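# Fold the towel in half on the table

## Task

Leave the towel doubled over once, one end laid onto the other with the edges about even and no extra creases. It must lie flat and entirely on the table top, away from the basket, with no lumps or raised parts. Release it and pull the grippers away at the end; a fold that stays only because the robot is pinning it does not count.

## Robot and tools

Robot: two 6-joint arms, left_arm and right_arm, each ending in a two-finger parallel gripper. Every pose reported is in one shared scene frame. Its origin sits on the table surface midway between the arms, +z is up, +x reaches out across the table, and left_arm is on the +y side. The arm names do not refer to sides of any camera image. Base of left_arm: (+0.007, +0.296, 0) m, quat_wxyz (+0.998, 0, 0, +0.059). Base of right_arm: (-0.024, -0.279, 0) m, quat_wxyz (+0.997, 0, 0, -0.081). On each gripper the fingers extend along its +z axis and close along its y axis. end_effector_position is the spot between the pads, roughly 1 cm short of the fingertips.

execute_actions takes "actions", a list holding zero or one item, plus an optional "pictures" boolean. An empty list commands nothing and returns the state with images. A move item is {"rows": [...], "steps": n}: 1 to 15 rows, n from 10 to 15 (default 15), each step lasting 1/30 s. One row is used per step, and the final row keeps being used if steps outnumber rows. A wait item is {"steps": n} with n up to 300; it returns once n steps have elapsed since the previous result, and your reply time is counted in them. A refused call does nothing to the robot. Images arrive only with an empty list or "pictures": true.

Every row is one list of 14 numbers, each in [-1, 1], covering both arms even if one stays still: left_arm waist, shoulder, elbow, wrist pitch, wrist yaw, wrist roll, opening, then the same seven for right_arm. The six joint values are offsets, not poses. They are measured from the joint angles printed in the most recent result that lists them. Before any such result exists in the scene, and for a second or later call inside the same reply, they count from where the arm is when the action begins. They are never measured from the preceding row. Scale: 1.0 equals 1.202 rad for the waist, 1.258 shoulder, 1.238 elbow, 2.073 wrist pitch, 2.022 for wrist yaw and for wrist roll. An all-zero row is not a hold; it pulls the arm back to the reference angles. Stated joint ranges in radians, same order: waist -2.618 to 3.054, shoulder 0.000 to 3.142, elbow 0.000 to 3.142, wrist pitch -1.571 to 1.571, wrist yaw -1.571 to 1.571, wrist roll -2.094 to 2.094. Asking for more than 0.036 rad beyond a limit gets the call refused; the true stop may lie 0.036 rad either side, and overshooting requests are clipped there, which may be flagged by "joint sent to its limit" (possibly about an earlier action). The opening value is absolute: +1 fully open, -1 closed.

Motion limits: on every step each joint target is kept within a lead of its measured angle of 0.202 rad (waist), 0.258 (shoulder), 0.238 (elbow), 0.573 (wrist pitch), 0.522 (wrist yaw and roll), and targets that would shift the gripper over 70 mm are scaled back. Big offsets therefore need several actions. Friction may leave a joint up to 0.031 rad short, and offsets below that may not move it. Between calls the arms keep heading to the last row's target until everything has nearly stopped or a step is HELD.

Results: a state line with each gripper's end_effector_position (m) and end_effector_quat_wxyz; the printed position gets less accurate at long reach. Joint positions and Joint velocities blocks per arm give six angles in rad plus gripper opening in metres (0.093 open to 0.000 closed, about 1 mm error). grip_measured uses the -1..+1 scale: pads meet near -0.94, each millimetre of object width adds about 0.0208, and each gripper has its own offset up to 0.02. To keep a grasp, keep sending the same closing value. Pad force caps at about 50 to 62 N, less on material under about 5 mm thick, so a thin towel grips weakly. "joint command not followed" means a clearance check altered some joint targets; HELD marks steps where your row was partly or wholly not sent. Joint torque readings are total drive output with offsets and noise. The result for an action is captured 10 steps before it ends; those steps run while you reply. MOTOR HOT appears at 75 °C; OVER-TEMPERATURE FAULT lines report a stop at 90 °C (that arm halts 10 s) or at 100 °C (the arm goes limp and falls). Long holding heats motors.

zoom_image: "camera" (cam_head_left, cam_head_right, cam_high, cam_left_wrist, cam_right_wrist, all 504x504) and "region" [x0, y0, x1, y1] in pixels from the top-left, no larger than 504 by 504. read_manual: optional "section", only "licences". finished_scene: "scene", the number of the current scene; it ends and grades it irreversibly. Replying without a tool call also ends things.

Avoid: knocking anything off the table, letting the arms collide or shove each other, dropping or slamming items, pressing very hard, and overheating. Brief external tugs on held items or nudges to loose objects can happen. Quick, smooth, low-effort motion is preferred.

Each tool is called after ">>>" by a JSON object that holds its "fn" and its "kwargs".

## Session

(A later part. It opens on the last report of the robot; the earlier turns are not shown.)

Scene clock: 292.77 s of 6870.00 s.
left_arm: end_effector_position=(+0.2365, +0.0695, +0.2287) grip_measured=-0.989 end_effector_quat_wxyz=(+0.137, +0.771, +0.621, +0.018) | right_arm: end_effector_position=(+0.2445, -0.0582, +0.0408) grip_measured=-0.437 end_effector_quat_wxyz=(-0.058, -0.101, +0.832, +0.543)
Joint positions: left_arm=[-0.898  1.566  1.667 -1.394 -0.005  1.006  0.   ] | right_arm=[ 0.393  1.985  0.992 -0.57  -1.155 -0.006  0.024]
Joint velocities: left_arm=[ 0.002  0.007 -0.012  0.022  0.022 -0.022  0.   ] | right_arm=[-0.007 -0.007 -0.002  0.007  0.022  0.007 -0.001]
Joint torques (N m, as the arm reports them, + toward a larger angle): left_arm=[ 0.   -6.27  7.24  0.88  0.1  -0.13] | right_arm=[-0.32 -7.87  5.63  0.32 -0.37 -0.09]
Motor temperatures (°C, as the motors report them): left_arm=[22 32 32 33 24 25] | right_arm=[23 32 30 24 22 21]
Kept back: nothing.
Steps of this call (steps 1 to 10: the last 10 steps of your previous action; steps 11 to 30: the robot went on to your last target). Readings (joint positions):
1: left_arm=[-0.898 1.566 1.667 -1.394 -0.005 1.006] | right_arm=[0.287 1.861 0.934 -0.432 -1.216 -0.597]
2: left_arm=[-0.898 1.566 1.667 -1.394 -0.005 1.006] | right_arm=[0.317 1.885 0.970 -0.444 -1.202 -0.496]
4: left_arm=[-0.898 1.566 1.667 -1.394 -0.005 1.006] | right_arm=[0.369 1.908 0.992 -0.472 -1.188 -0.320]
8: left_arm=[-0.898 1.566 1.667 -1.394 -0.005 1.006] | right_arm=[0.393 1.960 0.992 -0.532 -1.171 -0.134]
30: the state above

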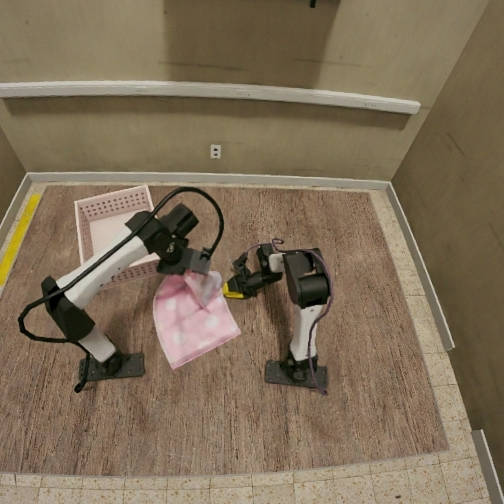

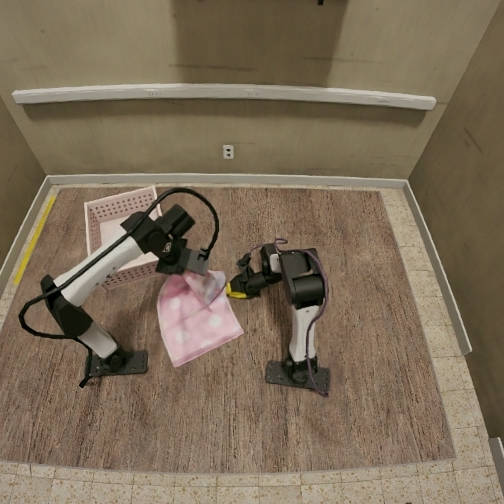

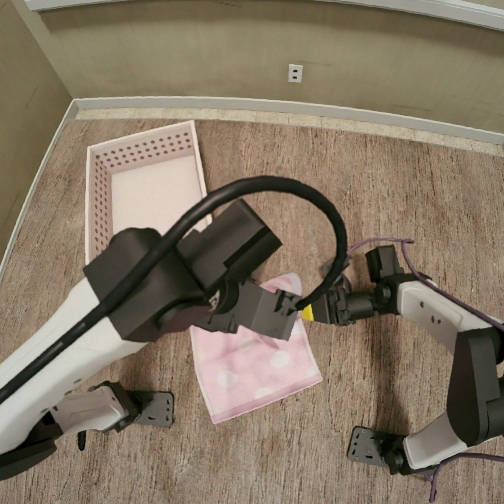

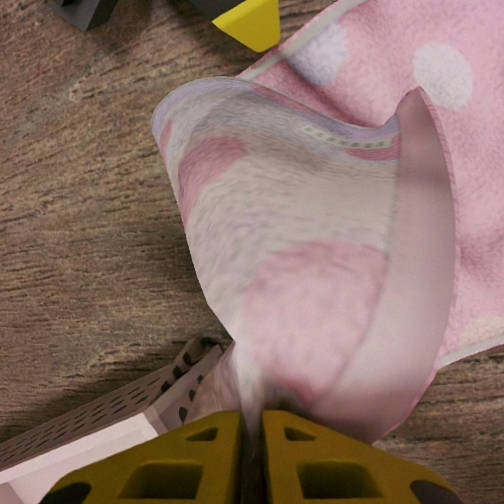

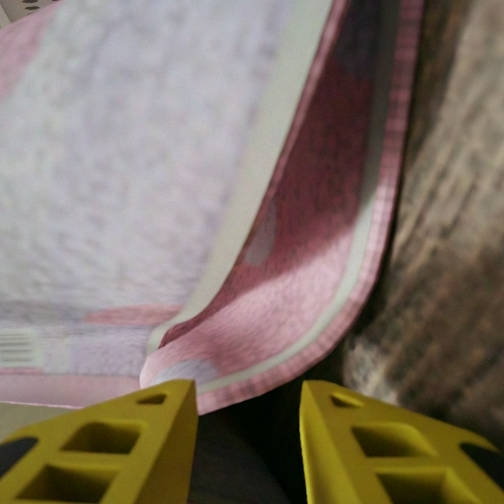

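>>> {"fn": "execute_actions", "kwargs": {"actions": [{"rows":[[0,0,0,0,0,0,-1, 0,-0.05,-0.02,-0.01,0,0,-0.4],[0,0,0,0,0,0,-1, 0,-0.093,-0.062,-0.025,0,0,-0.4]],"steps":15}]}}

>>> {"fn": "execute_actions", "kwargs": {"actions": [{"steps":20}], "pictures": true}}

Scene clock: 293.67 s of 6870.00 s.
left_arm: end_effector_position=(+0.2365, +0.0695, +0.2287) grip_measured=-0.989 end_effector_quat_wxyz=(+0.137, +0.771, +0.621, +0.018) | right_arm: end_effector_position=(+0.2304, -0.0617, +0.0564) grip_measured=-0.403 end_effector_quat_wxyz=(-0.054, -0.103, +0.832, +0.542)
Joint positions: left_arm=[-0.898  1.566  1.667 -1.394 -0.005  1.006  0.   ] | right_arm=[ 0.393  1.894  0.94  -0.6   -1.152 -0.005  0.026]
Joint velocities: left_arm=[ 0.007 -0.007 -0.012 -0.007  0.007  0.022  0.   ] | right_arm=[-0.002 -0.388 -0.139 -0.286 -0.066  0.037 -0.   ]
Joint torques (N m, as the arm reports them, + toward a larger angle): left_arm=[ 0.06 -6.28  7.33  0.9   0.1  -0.13] | right_arm=[ 0.16 -7.59  3.51  0.53 -0.44 -0.14]
Motor temperatures (°C, as the motors report them): left_arm=[22 32 32 33 24 25] | right_arm=[23 33 30 24 22 21]
Steps of this call (steps 1 to 15: the robot went on to your last target; steps 16 to 22: nothing new was sent; steps 23 to 27: the first 5 steps of this action). Readings (joint positions):
23: left_arm=[-0.898 1.566 1.667 -1.394 -0.005 1.006] | right_arm=[0.393 1.980 0.991 -0.572 -1.154 -0.005]
24: left_arm=[-0.898 1.566 1.667 -1.394 -0.005 1.006] | right_arm=[0.393 1.962 0.979 -0.572 -1.152 -0.005]
26: left_arm=[-0.898 1.566 1.667 -1.394 -0.005 1.006] | right_arm=[0.393 1.910 0.947 -0.592 -1.152 -0.005]
27: the state above

Scene clock: 294.33 s of 6870.00 s.
left_arm: end_effector_position=(+0.2365, +0.0695, +0.2287) grip_measured=-0.989 end_effector_quat_wxyz=(+0.137, +0.771, +0.621, +0.018) | right_arm: end_effector_position=(+0.2287, -0.0621, +0.0594) grip_measured=-0.403 end_effector_quat_wxyz=(-0.055, -0.102, +0.832, +0.542)
Joint positions: left_arm=[-0.898  1.566  1.667 -1.394 -0.005  1.006  0.   ] | right_arm=[ 0.393  1.882  0.939 -0.614 -1.152 -0.005  0.026]
Joint velocities: left_arm=[-0.002 -0.007  0.002  0.037 -0.051  0.022  0.   ] | right_arm=[-0.007  0.002  0.007  0.022 -0.066  0.051 -0.001]
Joint torques (N m, as the arm reports them, + toward a larger angle): left_arm=[ 0.03 -6.28  7.22  0.9   0.1  -0.13] | right_arm=[ 0.16 -8.41  3.15  0.34 -0.44 -0.14]
Motor temperatures (°C, as the motors report them): left_arm=[22 32 32 33 24 25] | right_arm=[23 33 30 24 22 21]
Kept back: nothing.
Steps of this call (steps 1 to 10: the last 10 steps of your previous action; steps 11 to 20: the robot went on to your last target). Readings (joint positions):
1: left_arm=[-0.898 1.566 1.667 -1.394 -0.005 1.006] | right_arm=[0.393 1.885 0.939 -0.605 -1.152 -0.005]
2: left_arm=[-0.898 1.566 1.667 -1.394 -0.005 1.006] | right_arm=[0.393 1.882 0.939 -0.607 -1.152 -0.005]
4: left_arm=[-0.898 1.566 1.667 -1.394 -0.005 1.006] | right_arm=[0.393 1.882 0.939 -0.609 -1.152 -0.005]
8: left_arm=[-0.898 1.566 1.667 -1.394 -0.005 1.006] | right_arm=[0.393 1.882 0.939 -0.612 -1.152 -0.005]
20: the state above

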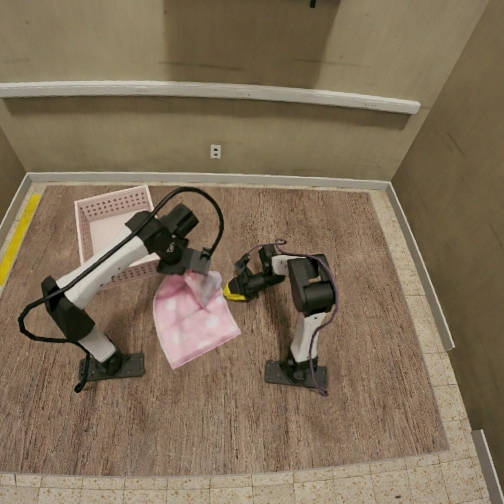

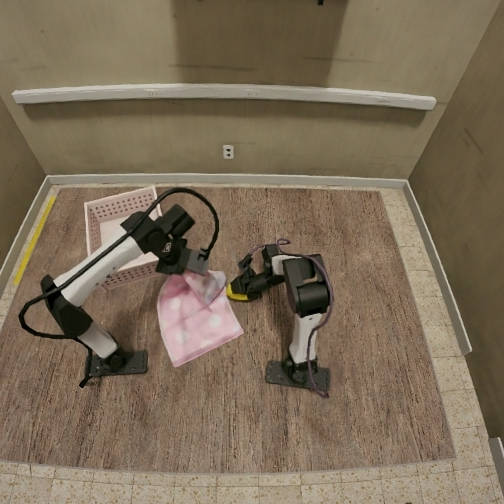

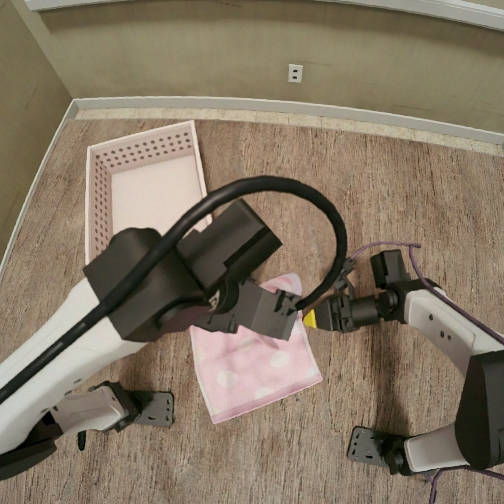

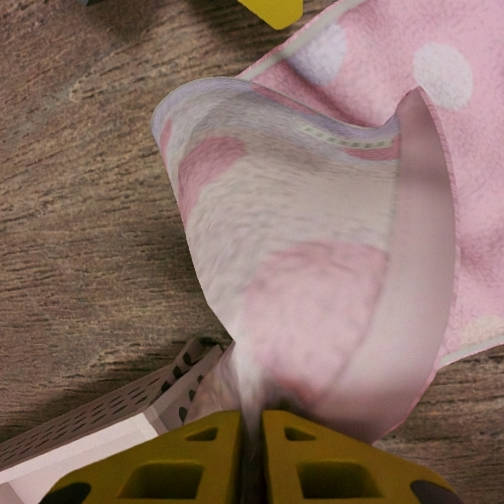

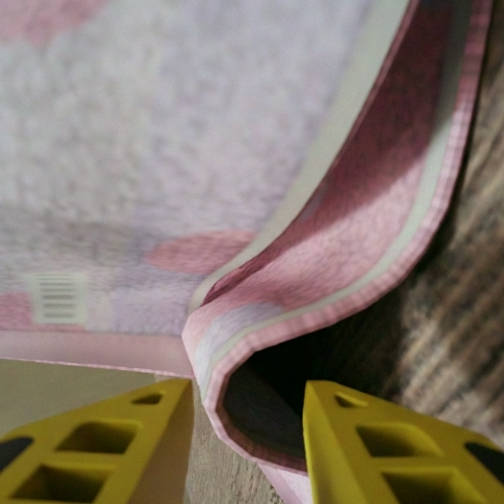

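>>> {"fn": "execute_actions", "kwargs": {"actions": [{"rows":[[0,0,0,0,0,0,-1, 0,0.01,0,0.01,-0.03,0,-0.4],[0,0,0,0,0,0,-1, 0,0.025,-0.01,0.02,-0.055,0,-0.4],[0,0,0,0,0,0,-1, 0,0.045,-0.015,0.03,-0.08,0,-0.4],[0,0,0,0,0,0,-1, 0,0.065,-0.02,0.045,-0.1,0,-0.4],[0,0,0,0,0,0,-1, 0,0.085,-0.025,0.06,-0.125,0,-0.4],[0,0,0,0,0,0,-1, 0,0.1,-0.03,0.07,-0.125,0,-0.4],[0,0,0,0,0,0,-1, 0,0.111,-0.03,0.07,-0.125,0,-0.4],[0,0,0,0,0,0,-1, 0.012,0.111,-0.03,0.07,-0.125,0,-0.4],[0,0,0,0,0,0,-1, 0.024,0.111,-0.03,0.07,-0.125,0,-0.4],[0,0,0,0,0,0,-1, 0.036,0.111,-0.03,0.07,-0.125,0,-0.4],[0,0,0,0,0,0,-1, 0.048,0.111,-0.03,0.07,-0.125,0,-0.4],[0,0,0,0,0,0,-1, 0.06,0.111,-0.03,0.07,-0.125,0,-0.4],[0,0,0,0,0,0,-1, 0.072,0.111,-0.03,0.07,-0.125,0,-0.4],[0,0,0,0,0,0,-1, 0.085,0.111,-0.03,0.07,-0.125,0,-0.4]],"steps":15}]}}

>>> {"fn": "execute_actions", "kwargs": {"actions": [{"steps":25}], "pictures": true}}

Scene clock: 295.80 s of 6870.00 s.
left_arm: end_effector_position=(+0.2365, +0.0695, +0.2287) grip_measured=-0.989 end_effector_quat_wxyz=(+0.137, +0.771, +0.621, +0.018) | right_arm: end_effector_position=(+0.2302, -0.0551, +0.0639) grip_measured=-0.403 end_effector_quat_wxyz=(-0.062, -0.098, +0.802, +0.586)
Joint positions: left_arm=[-0.898  1.566  1.667 -1.394 -0.005  1.006  0.   ] | right_arm=[ 0.393  1.927  0.939 -0.573 -1.26  -0.005  0.026]
Joint velocities: left_arm=[-0.007 -0.007 -0.007 -0.037  0.037 -0.051  0.   ] | right_arm=[-0.002  0.632  0.007  0.579 -0.93   0.037 -0.001]
Joint torques (N m, as the arm reports them, + toward a larger angle): left_arm=[ 0.03 -6.26  7.22  0.89  0.1  -0.14] | right_arm=[ 0.16 -5.81  2.4   0.51 -0.45 -0.14]
Motor temperatures (°C, as the motors report them): left_arm=[22 32 32 33 24 25] | right_arm=[23 33 30 24 22 21]
Steps of this call (steps 1 to 15: the robot went on to your last target; steps 16 to 39: nothing new was sent; steps 40 to 44: the first 5 steps of this action). Readings (joint positions):
40: left_arm=[-0.898 1.566 1.667 -1.394 -0.005 1.006] | right_arm=[0.393 1.882 0.939 -0.614 -1.158 -0.005]
41: left_arm=[-0.898 1.566 1.667 -1.394 -0.005 1.006] | right_arm=[0.393 1.884 0.939 -0.611 -1.175 -0.005]
43: left_arm=[-0.898 1.566 1.667 -1.394 -0.005 1.006] | right_arm=[0.393 1.906 0.939 -0.589 -1.228 -0.005]
44: the state above

Scene clock: 296.63 s of 6870.00 s.
left_arm: end_effector_position=(+0.2365, +0.0695, +0.2287) grip_measured=-0.989 end_effector_quat_wxyz=(+0.137, +0.771, +0.621, +0.018) | right_arm: end_effector_position=(+0.2030, -0.0260, +0.0548) grip_measured=-0.403 end_effector_quat_wxyz=(-0.111, -0.123, +0.759, +0.630)
Joint positions: left_arm=[-0.898  1.566  1.667 -1.394 -0.005  1.006  0.   ] | right_arm=[ 0.495  2.021  0.917 -0.485 -1.388 -0.005  0.026]
Joint velocities: left_arm=[-0.007  0.002  0.007  0.022 -0.022  0.007  0.   ] | right_arm=[-0.002  0.007 -0.002 -0.037  0.022 -0.007  0.   ]
Joint torques (N m, as the arm reports them, + toward a larger angle): left_arm=[ 0.06 -6.28  7.24  0.9   0.11 -0.12] | right_arm=[ 0.2  -7.81  3.05  0.54 -0.6  -0.14]
Motor temperatures (°C, as the motors report them): left_arm=[22 32 32 33 24 25] | right_arm=[23 33 30 24 22 21]
Kept back: nothing.
Steps of this call (steps 1 to 10: the last 10 steps of your previous action; steps 11 to 25: the robot went on to your last target). Readings (joint positions):
1: left_arm=[-0.898 1.566 1.667 -1.394 -0.005 1.006] | right_arm=[0.393 1.951 0.939 -0.554 -1.288 -0.005]
2: left_arm=[-0.898 1.566 1.667 -1.394 -0.005 1.006] | right_arm=[0.393 1.975 0.937 -0.537 -1.309 -0.005]
4: left_arm=[-0.898 1.566 1.667 -1.394 -0.005 1.006] | right_arm=[0.396 2.009 0.927 -0.516 -1.334 -0.005]
8: left_arm=[-0.898 1.566 1.667 -1.394 -0.005 1.006] | right_arm=[0.442 2.021 0.917 -0.502 -1.363 -0.005]
25: the state above

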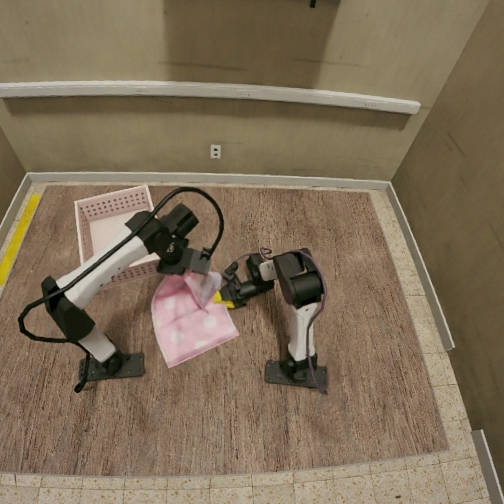

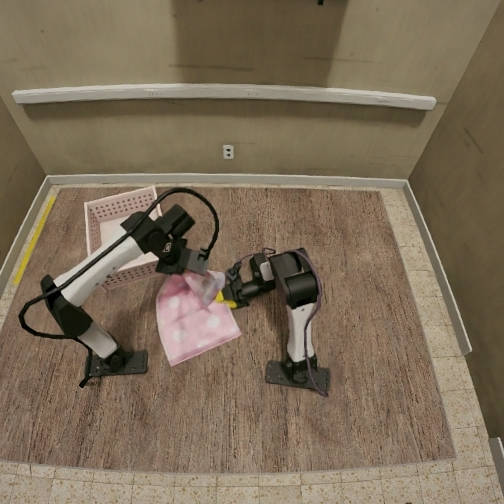

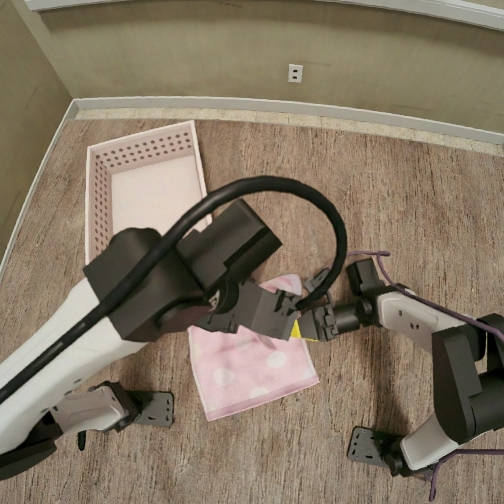

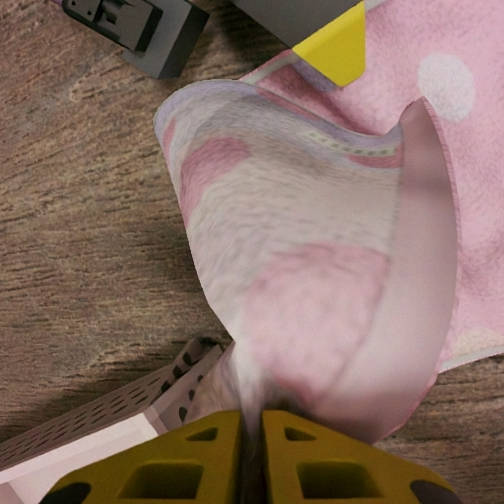

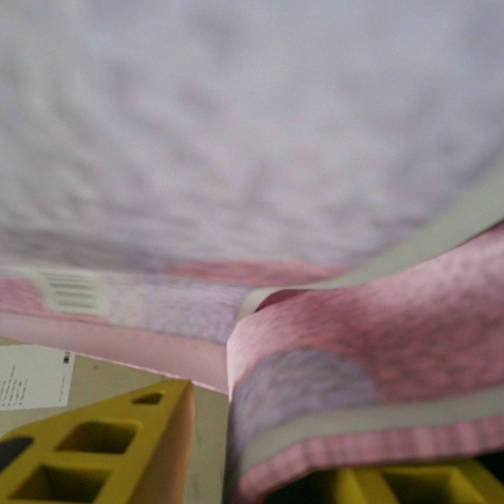

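>>> {"fn": "execute_actions", "kwargs": {"actions": [{"rows":[[0,0,0,0,0,0,-1, 0.01,0.005,0.02,0,0,0,-0.4],[0,0,0,0,0,0,-1, 0.02,0.01,0.028,0,0,0,-0.4],[0,0,0,0,0,0,-1, 0.03,0.015,0.035,0,0,0,-0.4],[0,0,0,0,0,0,-1, 0.04,0.02,0.042,0,0,0,-0.4],[0,0,0,0,0,0,-1, 0.05,0.025,0.05,0,0,0,-0.4],[0,0,0,0,0,0,-1, 0.06,0.03,0.057,0,0,0,-0.4],[0,0,0,0,0,0,-1, 0.07,0.035,0.064,0,0,0,-0.4],[0,0,0,0,0,0,-1, 0.08,0.04,0.071,0,0,0,-0.4],[0,0,0,0,0,0,-1, 0.09,0.045,0.078,0,0,0,-0.4],[0,0,0,0,0,0,-1, 0.104,0.05,0.085,0,0,0,-0.4]],"steps":15}]}}

>>> {"fn": "execute_actions", "kwargs": {"actions": [{"steps":25}], "pictures": true}}

Scene clock: 297.97 s of 6870.00 s.
left_arm: end_effector_position=(+0.2365, +0.0695, +0.2287) grip_measured=-0.989 end_effector_quat_wxyz=(+0.137, +0.771, +0.621, +0.018) | right_arm: end_effector_position=(+0.2003, -0.0185, +0.0550) grip_measured=-0.403 end_effector_quat_wxyz=(-0.117, -0.135, +0.757, +0.629)
Joint positions: left_arm=[-0.898  1.566  1.667 -1.394 -0.005  1.006  0.   ] | right_arm=[ 0.521  2.03   0.934 -0.486 -1.388 -0.005  0.026]
Joint velocities: left_arm=[-0.007 -0.017 -0.002 -0.081 -0.022  0.051  0.   ] | right_arm=[ 0.339  0.164  0.256 -0.066 -0.051 -0.037  0.001]
Joint torques (N m, as the arm reports them, + toward a larger angle): left_arm=[ 0.07 -6.23  7.24  0.9   0.11 -0.12] | right_arm=[ 1.2  -7.    6.36  0.39 -0.46 -0.14]
Motor temperatures (°C, as the motors report them): left_arm=[22 32 32 33 24 25] | right_arm=[23 33 30 24 22 21]
Steps of this call (steps 1 to 15: the robot went on to your last target; steps 16 to 35: nothing new was sent; steps 36 to 40: the first 5 steps of this action). Readings (joint positions):
36: left_arm=[-0.898 1.566 1.667 -1.394 -0.005 1.006] | right_arm=[0.495 2.021 0.917 -0.485 -1.388 -0.005]
37: left_arm=[-0.898 1.566 1.667 -1.394 -0.005 1.006] | right_arm=[0.497 2.021 0.917 -0.485 -1.388 -0.005]
39: left_arm=[-0.898 1.566 1.667 -1.394 -0.005 1.006] | right_arm=[0.510 2.025 0.925 -0.486 -1.388 -0.005]
40: the state above

Scene clock: 298.80 s of 6870.00 s.
left_arm: end_effector_position=(+0.2365, +0.0695, +0.2287) grip_measured=-0.989 end_effector_quat_wxyz=(+0.137, +0.771, +0.621, +0.018) | right_arm: end_effector_position=(+0.1876, +0.0085, +0.0528) grip_measured=-0.403 end_effector_quat_wxyz=(-0.141, -0.177, +0.748, +0.624)
Joint positions: left_arm=[-0.898  1.566  1.667 -1.394 -0.005  1.006  0.   ] | right_arm=[ 0.618  2.073  0.994 -0.486 -1.388 -0.005  0.026]
Joint velocities: left_arm=[-0.027 -0.002  0.007 -0.007 -0.11   0.081  0.   ] | right_arm=[ 0.007  0.012  0.002  0.037 -0.037 -0.022 -0.001]
Joint torques (N m, as the arm reports them, + toward a larger angle): left_arm=[ 0.07 -6.29  7.28  0.89  0.1  -0.12] | right_arm=[ 0.32 -7.5   6.41  0.42 -0.46 -0.14]
Motor temperatures (°C, as the motors report them): left_arm=[22 32 32 33 24 25] | right_arm=[23 33 30 24 22 21]
Kept back: nothing.
Steps of this call (steps 1 to 10: the last 10 steps of your previous action; steps 11 to 25: the robot went on to your last target). Readings (joint positions):
1: left_arm=[-0.898 1.566 1.667 -1.394 -0.005 1.006] | right_arm=[0.534 2.036 0.944 -0.486 -1.388 -0.005]
2: left_arm=[-0.898 1.566 1.667 -1.394 -0.005 1.006] | right_arm=[0.548 2.043 0.954 -0.486 -1.388 -0.005]
4: left_arm=[-0.898 1.566 1.667 -1.394 -0.005 1.006] | right_arm=[0.575 2.055 0.972 -0.486 -1.388 -0.005]
8: left_arm=[-0.898 1.566 1.667 -1.394 -0.005 1.006] | right_arm=[0.615 2.072 0.994 -0.486 -1.388 -0.005]
25: the state above

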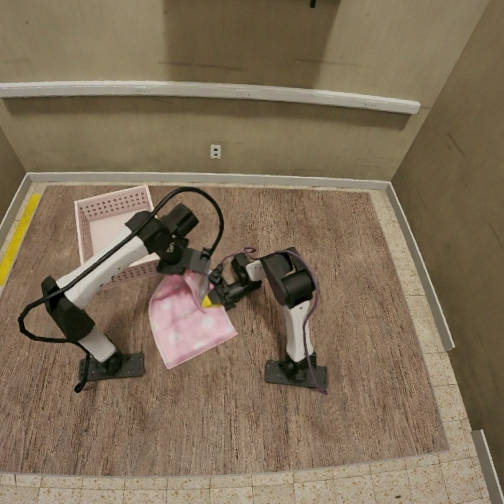

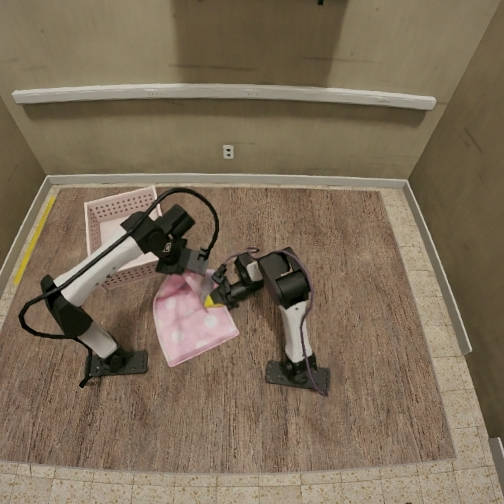

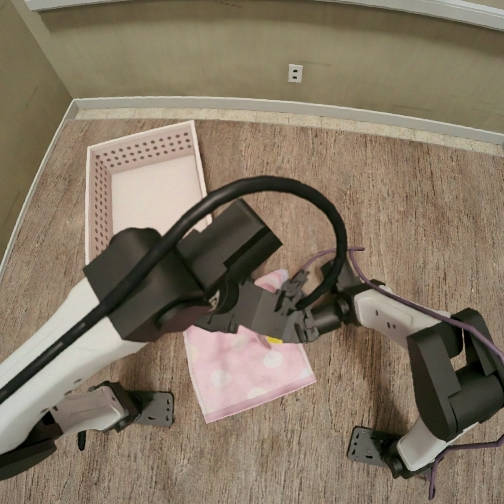

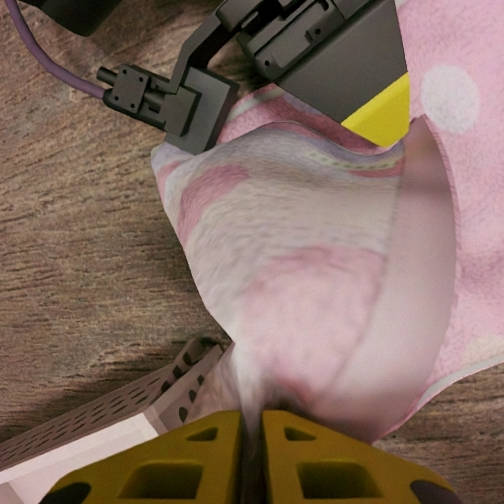

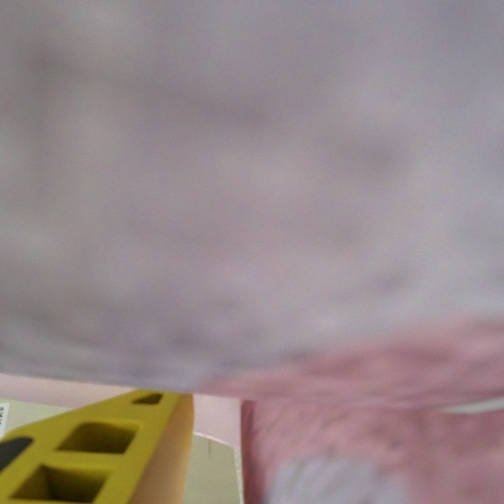

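>>> {"fn": "execute_actions", "kwargs": {"actions": [{"rows":[[0,0,0,0,0,0,-1, 0.02,0.005,0.02,0,0,0,-0.4],[0,0,0,0,0,0,-1, 0.025,0.005,0.02,0,0,0,-0.4],[0,0,0,0,0,0,-1, 0.025,0.005,0.02,0,0,0,-0.4],[0,0,0,0,0,0,-1, 0.025,0.005,0.02,0,0,0,-0.4],[0,0,0,0,0,0,-1, 0.025,0.005,0.02,0,0,0,-1],[0,0,0,0,0,0,-1, 0.025,0.005,0.02,0,0,0,-1],[0,0,0.03,-0.015,0,0,-1, 0.025,0.005,0.02,0,0,0,-1],[0.01,0,0.06,-0.03,0,0,-1, 0.025,0.005,0.02,0,0,0,-1],[0.02,0,0.09,-0.045,0,0,-1, 0.025,0.005,0.02,0,0,0,-1],[0.03,0,0.12,-0.06,0,0,-1, 0.025,0.005,0.02,0,0,0,-1],[0.04,0,0.15,-0.075,0,0,-1, 0.025,0.005,0.02,0,0,0,-1],[0.05,0,0.17,-0.08,0,0,-1, 0.025,0.005,0.02,0,0,0,-1]],"steps":15}]}}

>>> {"fn": "execute_actions", "kwargs": {"actions": [{"steps":25}], "pictures": true}}

Scene clock: 299.57 s of 6870.00 s.
left_arm: end_effector_position=(+0.2365, +0.0695, +0.2287) grip_measured=-0.989 end_effector_quat_wxyz=(+0.137, +0.771, +0.621, +0.018) | right_arm: end_effector_position=(+0.1817, +0.0127, +0.0528) grip_measured=-0.559 end_effector_quat_wxyz=(-0.147, -0.184, +0.746, +0.623)
Joint positions: left_arm=[-0.898  1.566  1.667 -1.394 -0.005  1.006  0.   ] | right_arm=[ 0.638  2.073  0.994 -0.486 -1.388 -0.005  0.018]
Joint velocities: left_arm=[0.007 0.017 0.002 0.051 0.007 0.022 0.   ] | right_arm=[ 0.09  -0.002 -0.012 -0.007  0.022  0.007 -0.42 ]
Joint torques (N m, as the arm reports them, + toward a larger angle): left_arm=[ 0.1  -6.29  7.25  0.89  0.13 -0.13] | right_arm=[ 0.45 -7.83  6.17  0.42 -0.46 -0.14]
Motor temperatures (°C, as the motors report them): left_arm=[22 32 32 33 24 25] | right_arm=[23 33 30 24 22 21]
Steps of this call (steps 1 to 15: the robot went on to your last target; steps 16 to 18: nothing new was sent; steps 19 to 23: the first 5 steps of this action). Readings (joint positions):
19: left_arm=[-0.898 1.566 1.667 -1.394 -0.005 1.006] | right_arm=[0.620 2.073 0.994 -0.486 -1.388 -0.005]
20: left_arm=[-0.898 1.566 1.667 -1.394 -0.005 1.006] | right_arm=[0.623 2.073 0.994 -0.486 -1.388 -0.005]
22: left_arm=[-0.898 1.566 1.667 -1.394 -0.005 1.006] | right_arm=[0.634 2.073 0.994 -0.486 -1.388 -0.005]
23: the state above

Scene clock: 300.40 s of 6870.00 s.
left_arm: end_effector_position=(+0.2341, +0.0931, +0.2680) grip_measured=-0.989 end_effector_quat_wxyz=(+0.134, +0.756, +0.640, +0.020) | right_arm: end_effector_position=(+0.1802, +0.0144, +0.0585) grip_measured=-0.984 end_effector_quat_wxyz=(-0.151, -0.183, +0.735, +0.635)
Joint positions: left_arm=[-0.848  1.571  1.845 -1.572 -0.004  1.006  0.   ] | right_arm=[ 0.642  2.073  0.994 -0.486 -1.423 -0.005  0.   ]
Joint velocities: left_arm=[-0.012  0.017 -0.002 -0.022 -0.081 -0.007  0.   ] | right_arm=[ 0.002 -0.007  0.007  0.022  0.022  0.022  0.   ]
Joint torques (N m, as the arm reports them, + toward a larger angle): left_arm=[ 0.98 -6.29  9.43  1.    0.1  -0.12] | right_arm=[ 0.61 -7.88  6.18  0.4  -0.17 -0.14]
Motor temperatures (°C, as the motors report them): left_arm=[22 32 32 33 24 25] | right_arm=[22 33 30 24 22 21]
Kept back: nothing.
Steps of this call (steps 1 to 10: the last 10 steps of your previous action; steps 11 to 25: the robot went on to your last target). Readings (joint positions):
1: left_arm=[-0.898 1.566 1.667 -1.394 -0.005 1.006] | right_arm=[0.641 2.073 0.994 -0.486 -1.388 -0.005]
2: left_arm=[-0.898 1.566 1.668 -1.397 -0.005 1.006] | right_arm=[0.642 2.073 0.994 -0.486 -1.388 -0.005]
4: left_arm=[-0.897 1.569 1.696 -1.426 -0.005 1.006] | right_arm=[0.642 2.073 0.994 -0.486 -1.388 -0.005]
8: left_arm=[-0.860 1.571 1.820 -1.503 -0.005 1.006] | right_arm=[0.642 2.073 0.994 -0.486 -1.397 -0.005]
25: the state above

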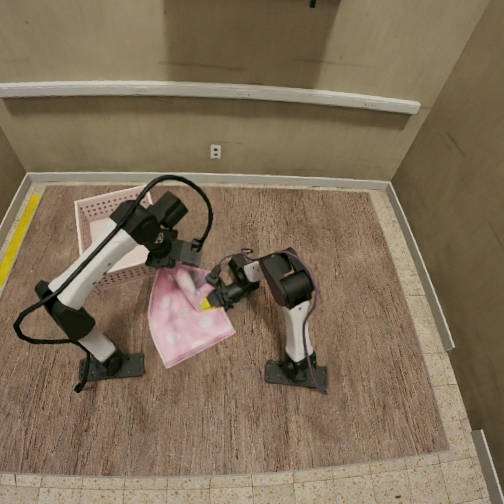

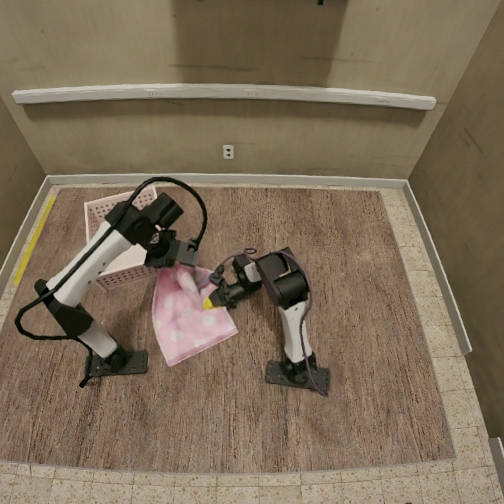

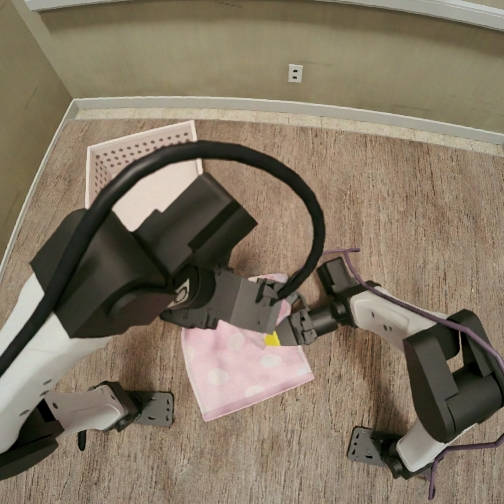

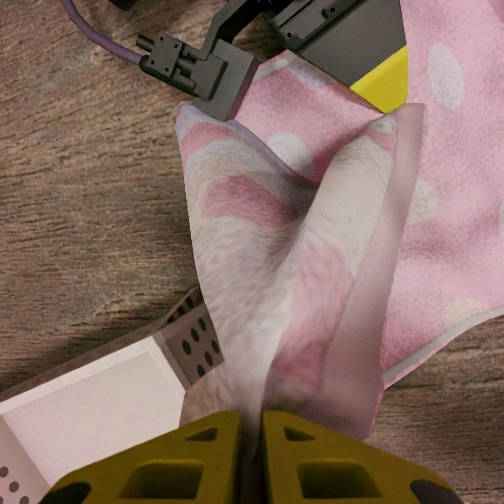

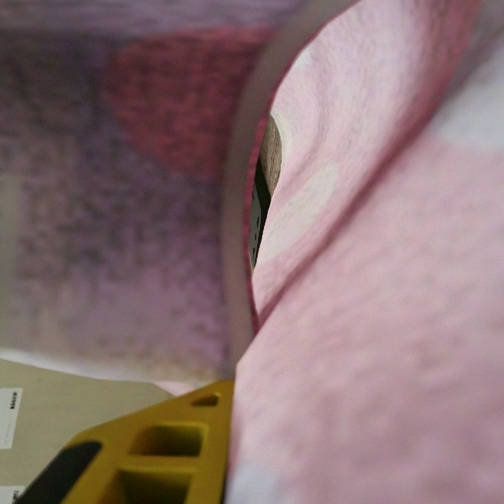

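>>> {"fn": "execute_actions", "kwargs": {"actions": [{"rows":[[0,0,-0.03,0,0,0,-1, 0,0,0,0,0,0,-0.6],[0,0,-0.04,0,0,0,-1, 0,0,0,0,0,0,-0.6],[0,0,-0.04,0,0,0,-1, 0.015,0.01,0.03,0,0,0,-0.6],[0,0,-0.04,0,0,0,-1, 0.03,0.02,0.035,0,0,0,-0.6],[0,0,-0.04,0,0,0,-1, 0.03,0.02,0.035,0,0,0,-0.6],[0,0,-0.04,0,0,0,-1, 0.03,0.02,0.035,0,0,0,-0.6],[0,0,-0.04,0,0,0,-1, 0.03,0.02,0.035,0,0,0,-0.6],[0,0,-0.04,0,0,0,-1, 0.03,0.02,0.035,0,0,0,-1],[0,0,-0.04,0,0,0,-1, 0.03,0.02,0.035,0,0,0,-1],[0,0,0,0,0,0,-1, 0.03,0.02,0.035,0,0.02,0,-1],[0,0,0.03,0,0,0,-1, 0.03,0.02,0.035,0,0.04,0,-1],[0,0,0.05,0,0,0,-1, 0.03,0.02,0.035,0,0.06,0,-1],[0,0,0.07,0,0,0,-1, 0.03,0.02,0.035,0,0.07,0,-1]],"steps":15}]}}

>>> {"fn": "execute_actions", "kwargs": {"actions": [{"steps":25}], "pictures": true}}

Scene clock: 301.60 s of 6870.00 s.
left_arm: end_effector_position=(+0.2313, +0.0957, +0.2586) grip_measured=-0.989 end_effector_quat_wxyz=(+0.118, +0.758, +0.642, +0.018) | right_arm: end_effector_position=(+0.1792, +0.0182, +0.0599) grip_measured=-0.603 end_effector_quat_wxyz=(-0.153, -0.189, +0.731, +0.637)
Joint positions: left_arm=[-0.848  1.571  1.812 -1.572 -0.004  1.006  0.   ] | right_arm=[ 0.653  2.078  1.005 -0.486 -1.429 -0.005  0.016]
Joint velocities: left_arm=[-0.017  0.017 -0.066 -0.051 -0.066 -0.051  0.   ] | right_arm=[ 0.217  0.11   0.149  0.051  0.051 -0.007  0.001]
Joint torques (N m, as the arm reports them, + toward a larger angle): left_arm=[ 0.1  -5.89  5.74  0.83  0.11 -0.13] | right_arm=[ 1.11 -7.35  6.07  0.41 -0.41 -0.14]
Motor temperatures (°C, as the motors report them): left_arm=[22 32 32 33 24 25] | right_arm=[22 34 30 24 22 21]
Steps of this call (steps 1 to 15: the robot went on to your last target; steps 16 to 31: nothing new was sent; steps 32 to 36: the first 5 steps of this action). Readings (joint positions):
32: left_arm=[-0.848 1.571 1.841 -1.572 -0.004 1.006] | right_arm=[0.642 2.073 0.994 -0.486 -1.427 -0.005]
33: left_arm=[-0.848 1.571 1.832 -1.572 -0.004 1.006] | right_arm=[0.642 2.073 0.994 -0.486 -1.429 -0.005]
35: left_arm=[-0.848 1.571 1.816 -1.572 -0.004 1.006] | right_arm=[0.647 2.075 0.999 -0.486 -1.429 -0.005]
36: the state above

Scene clock: 302.43 s of 6870.00 s.
left_arm: end_effector_position=(+0.2377, +0.0888, +0.2795) grip_measured=-0.989 end_effector_quat_wxyz=(+0.154, +0.754, +0.638, +0.021) | right_arm: end_effector_position=(+0.1797, +0.0238, +0.0523) grip_measured=-0.984 end_effector_quat_wxyz=(-0.146, -0.207, +0.746, +0.616)
Joint positions: left_arm=[-0.848  1.577  1.89  -1.572  0.001  1.006  0.   ] | right_arm=[ 0.673  2.083  1.026 -0.481 -1.371 -0.005  0.   ]
Joint velocities: left_arm=[-0.022  0.007  0.002  0.022 -0.007 -0.022  0.   ] | right_arm=[ 0.012 -0.012 -0.012 -0.066  0.007 -0.007  0.   ]
Joint torques (N m, as the arm reports them, + toward a larger angle): left_arm=[ 0.04 -6.21 10.25  0.96  0.06 -0.14] | right_arm=[ 0.54 -7.4   5.28  0.41  0.32 -0.14]
Motor temperatures (°C, as the motors report them): left_arm=[22 32 32 33 24 25] | right_arm=[22 34 30 24 22 21]
Kept back: nothing.
Steps of this call (steps 1 to 10: the last 10 steps of your previous action; steps 11 to 25: the robot went on to your last target). Readings (joint positions):
1: left_arm=[-0.848 1.571 1.810 -1.572 -0.004 1.006] | right_arm=[0.660 2.081 1.009 -0.486 -1.429 -0.005]
2: left_arm=[-0.848 1.571 1.810 -1.572 -0.004 1.006] | right_arm=[0.666 2.083 1.011 -0.486 -1.429 -0.005]
4: left_arm=[-0.848 1.571 1.810 -1.572 -0.004 1.006] | right_arm=[0.673 2.083 1.012 -0.486 -1.429 -0.005]
8: left_arm=[-0.848 1.576 1.853 -1.572 -0.004 1.006] | right_arm=[0.673 2.083 1.012 -0.486 -1.391 -0.005]
25: the state above

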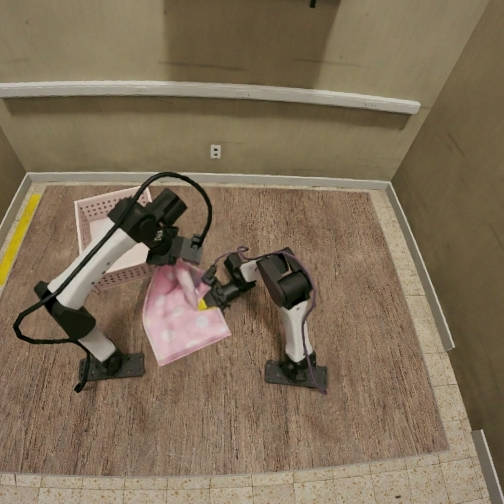

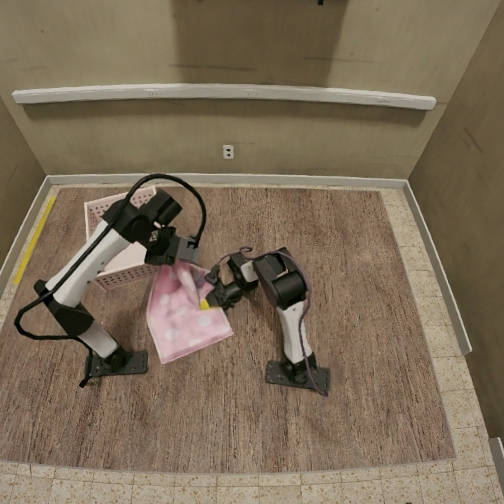

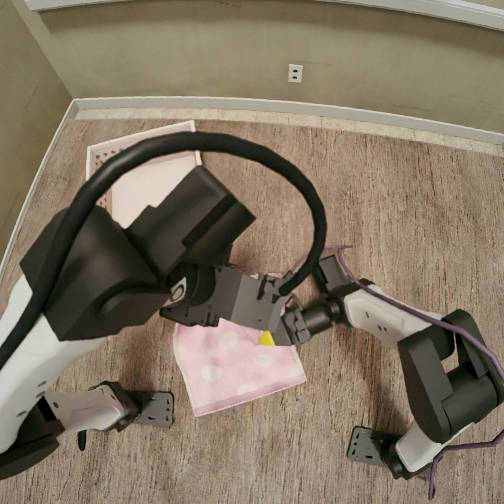

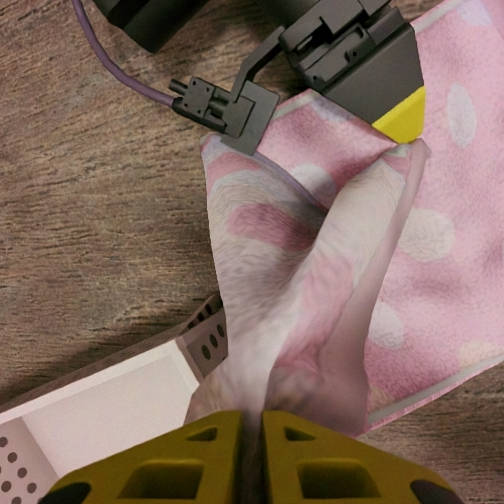

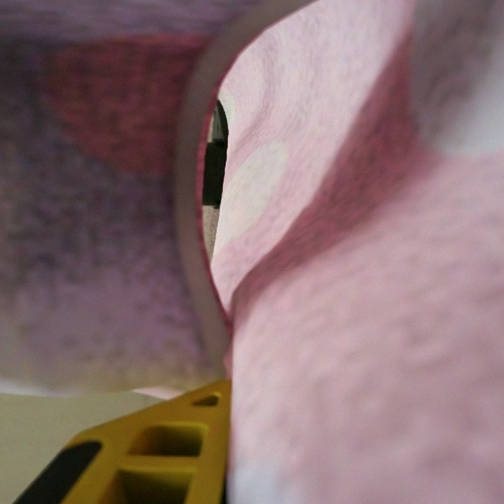

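>>> {"fn": "execute_actions", "kwargs": {"actions": [{"rows":[[0,0.01,-0.06,0.02,0,0,-1, 0,0,0,0,0,0,-1],[0,0.02,-0.11,0.04,0,0,-1, -0.02,0,0,0,0,0,-1],[0,0.03,-0.16,0.065,0,0,-1, -0.04,0,0,0,0,0,-1],[0,0.04,-0.21,0.09,0,0,-1, -0.06,0,0,0,0,0,-1],[0,0.05,-0.26,0.11,0,0,-1, -0.08,0,0,0,0,0,-1],[0,0.06,-0.31,0.135,0,0,-1, -0.1,0,0,0,0,0,-1],[0,0.07,-0.36,0.155,0,0,-1, -0.12,0,0,0,0,0,-1],[-0.015,0.082,-0.409,0.178,0,0,-1, -0.14,0,0,0,0,0,-1],[-0.015,0.082,-0.409,0.178,0,0,-1, -0.16,0,0,0,0,0,-1],[-0.015,0.082,-0.409,0.178,0,0,-1, -0.18,0,0,0,0,0,-1],[-0.015,0.082,-0.409,0.178,0,0,-1, -0.2,0,0,0,0,0,-1],[-0.015,0.082,-0.409,0.178,0,0,-1, -0.22,0,0,0,0,0,-1],[-0.015,0.082,-0.409,0.178,0,0,-1, -0.24,0,0,0,0,0,-1],[-0.015,0.082,-0.409,0.178,0,0,-1, -0.26,0,0,0,0,0,-1]],"steps":15}]}}

>>> {"fn": "execute_actions", "kwargs": {"actions": [{"steps":30}], "pictures": true}}

Scene clock: 304.43 s of 6870.00 s.
left_arm: end_effector_position=(+0.2355, +0.0903, +0.2250) grip_measured=-0.989 end_effector_quat_wxyz=(+0.095, +0.760, +0.643, +0.012) | right_arm: end_effector_position=(+0.1903, +0.0167, +0.0548) grip_measured=-0.984 end_effector_quat_wxyz=(-0.137, -0.192, +0.745, +0.624)
Joint positions: left_arm=[-0.848  1.587  1.693 -1.484  0.003  1.006  0.   ] | right_arm=[ 0.637  2.083  1.026 -0.481 -1.386 -0.005  0.   ]
Joint velocities: left_arm=[-0.027  0.252 -1.673  0.916 -0.022 -0.066  0.   ] | right_arm=[-0.569 -0.012 -0.017  0.11   0.066 -0.007  0.   ]
Joint torques (N m, as the arm reports them, + toward a larger angle): left_arm=[ 0.08 -3.14  5.11  0.76  0.09 -0.12] | right_arm=[-1.91 -8.56  4.41  0.46 -0.45 -0.14]
Motor temperatures (°C, as the motors report them): left_arm=[22 32 32 33 24 25] | right_arm=[22 34 30 24 22 21]
Steps of this call (steps 1 to 15: the robot went on to your last target; steps 16 to 55: nothing new was sent; steps 56 to 60: the first 5 steps of this action). Readings (joint positions):
56: left_arm=[-0.848 1.577 1.878 -1.568 0.002 1.006] | right_arm=[0.673 2.083 1.026 -0.481 -1.381 -0.005]
57: left_arm=[-0.848 1.577 1.850 -1.562 0.003 1.006] | right_arm=[0.671 2.083 1.026 -0.481 -1.389 -0.005]
59: left_arm=[-0.848 1.580 1.751 -1.515 0.003 1.006] | right_arm=[0.655 2.083 1.026 -0.481 -1.390 -0.005]
60: the state above

Scene clock: 305.43 s of 6870.00 s.
left_arm: end_effector_position=(+0.2384, +0.0837, +0.1140) grip_measured=-0.989 end_effector_quat_wxyz=(+0.019, +0.766, +0.642, +0.001) | right_arm: end_effector_position=(+0.2641, -0.0548, +0.0523) grip_measured=-0.984 end_effector_quat_wxyz=(-0.047, -0.086, +0.769, +0.632)
Joint positions: left_arm=[-0.858  1.699  1.384 -1.217  0.003  1.006  0.   ] | right_arm=[ 0.356  2.083  1.026 -0.481 -1.371 -0.005  0.   ]
Joint velocities: left_arm=[ 0.002 -0.002 -0.007  0.037  0.007 -0.007  0.   ] | right_arm=[ 0.007 -0.007 -0.002  0.022  0.037 -0.007  0.   ]
Joint torques (N m, as the arm reports them, + toward a larger angle): left_arm=[-0.73 -9.17  7.25  0.59  0.09 -0.11] | right_arm=[ 0.54 -8.58  4.44  0.45 -0.46 -0.14]
Motor temperatures (°C, as the motors report them): left_arm=[22 32 32 33 24 25] | right_arm=[22 34 30 24 22 21]
Kept back: nothing.
Steps of this call (steps 1 to 10: the last 10 steps of your previous action; steps 11 to 30: the robot went on to your last target). Readings (joint positions):
1: left_arm=[-0.848 1.598 1.633 -1.449 0.003 1.006] | right_arm=[0.615 2.083 1.026 -0.481 -1.384 -0.005]
2: left_arm=[-0.848 1.613 1.571 -1.411 0.003 1.006] | right_arm=[0.588 2.083 1.026 -0.481 -1.382 -0.005]
4: left_arm=[-0.852 1.651 1.457 -1.340 0.003 1.006] | right_arm=[0.531 2.083 1.026 -0.481 -1.378 -0.005]
8: left_arm=[-0.858 1.705 1.384 -1.276 0.003 1.006] | right_arm=[0.428 2.083 1.026 -0.481 -1.374 -0.005]
30: the state above
All arms were judged still, so your last target was given up. Only a new action makes them travel on or press farther. Fingers that are still opening or closing keep moving.

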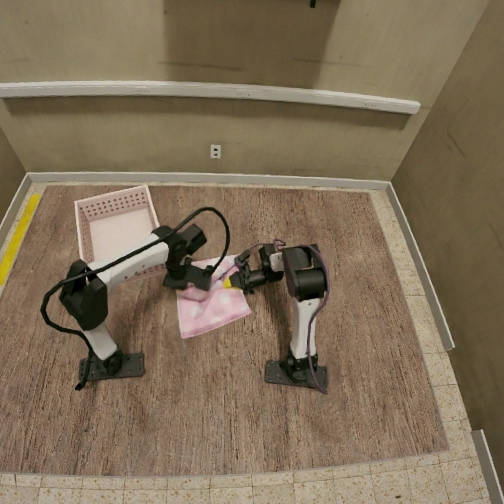

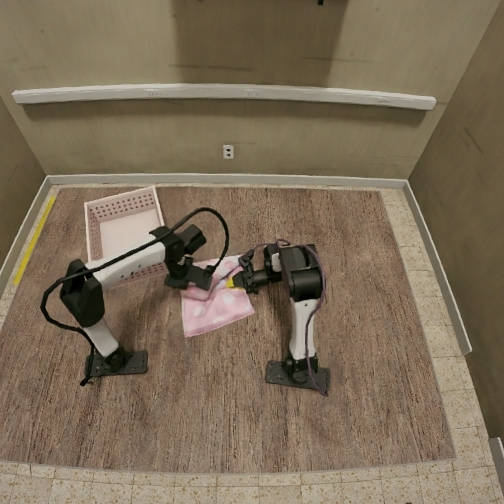

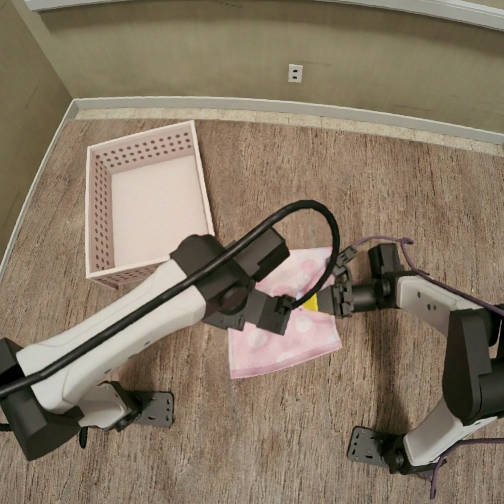

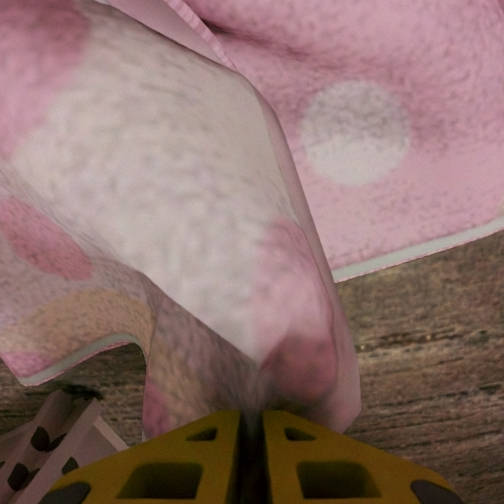

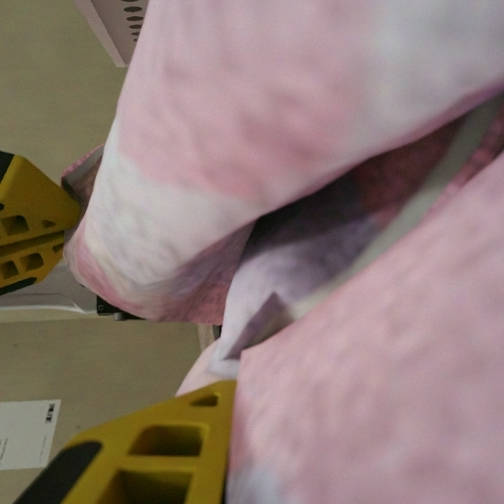

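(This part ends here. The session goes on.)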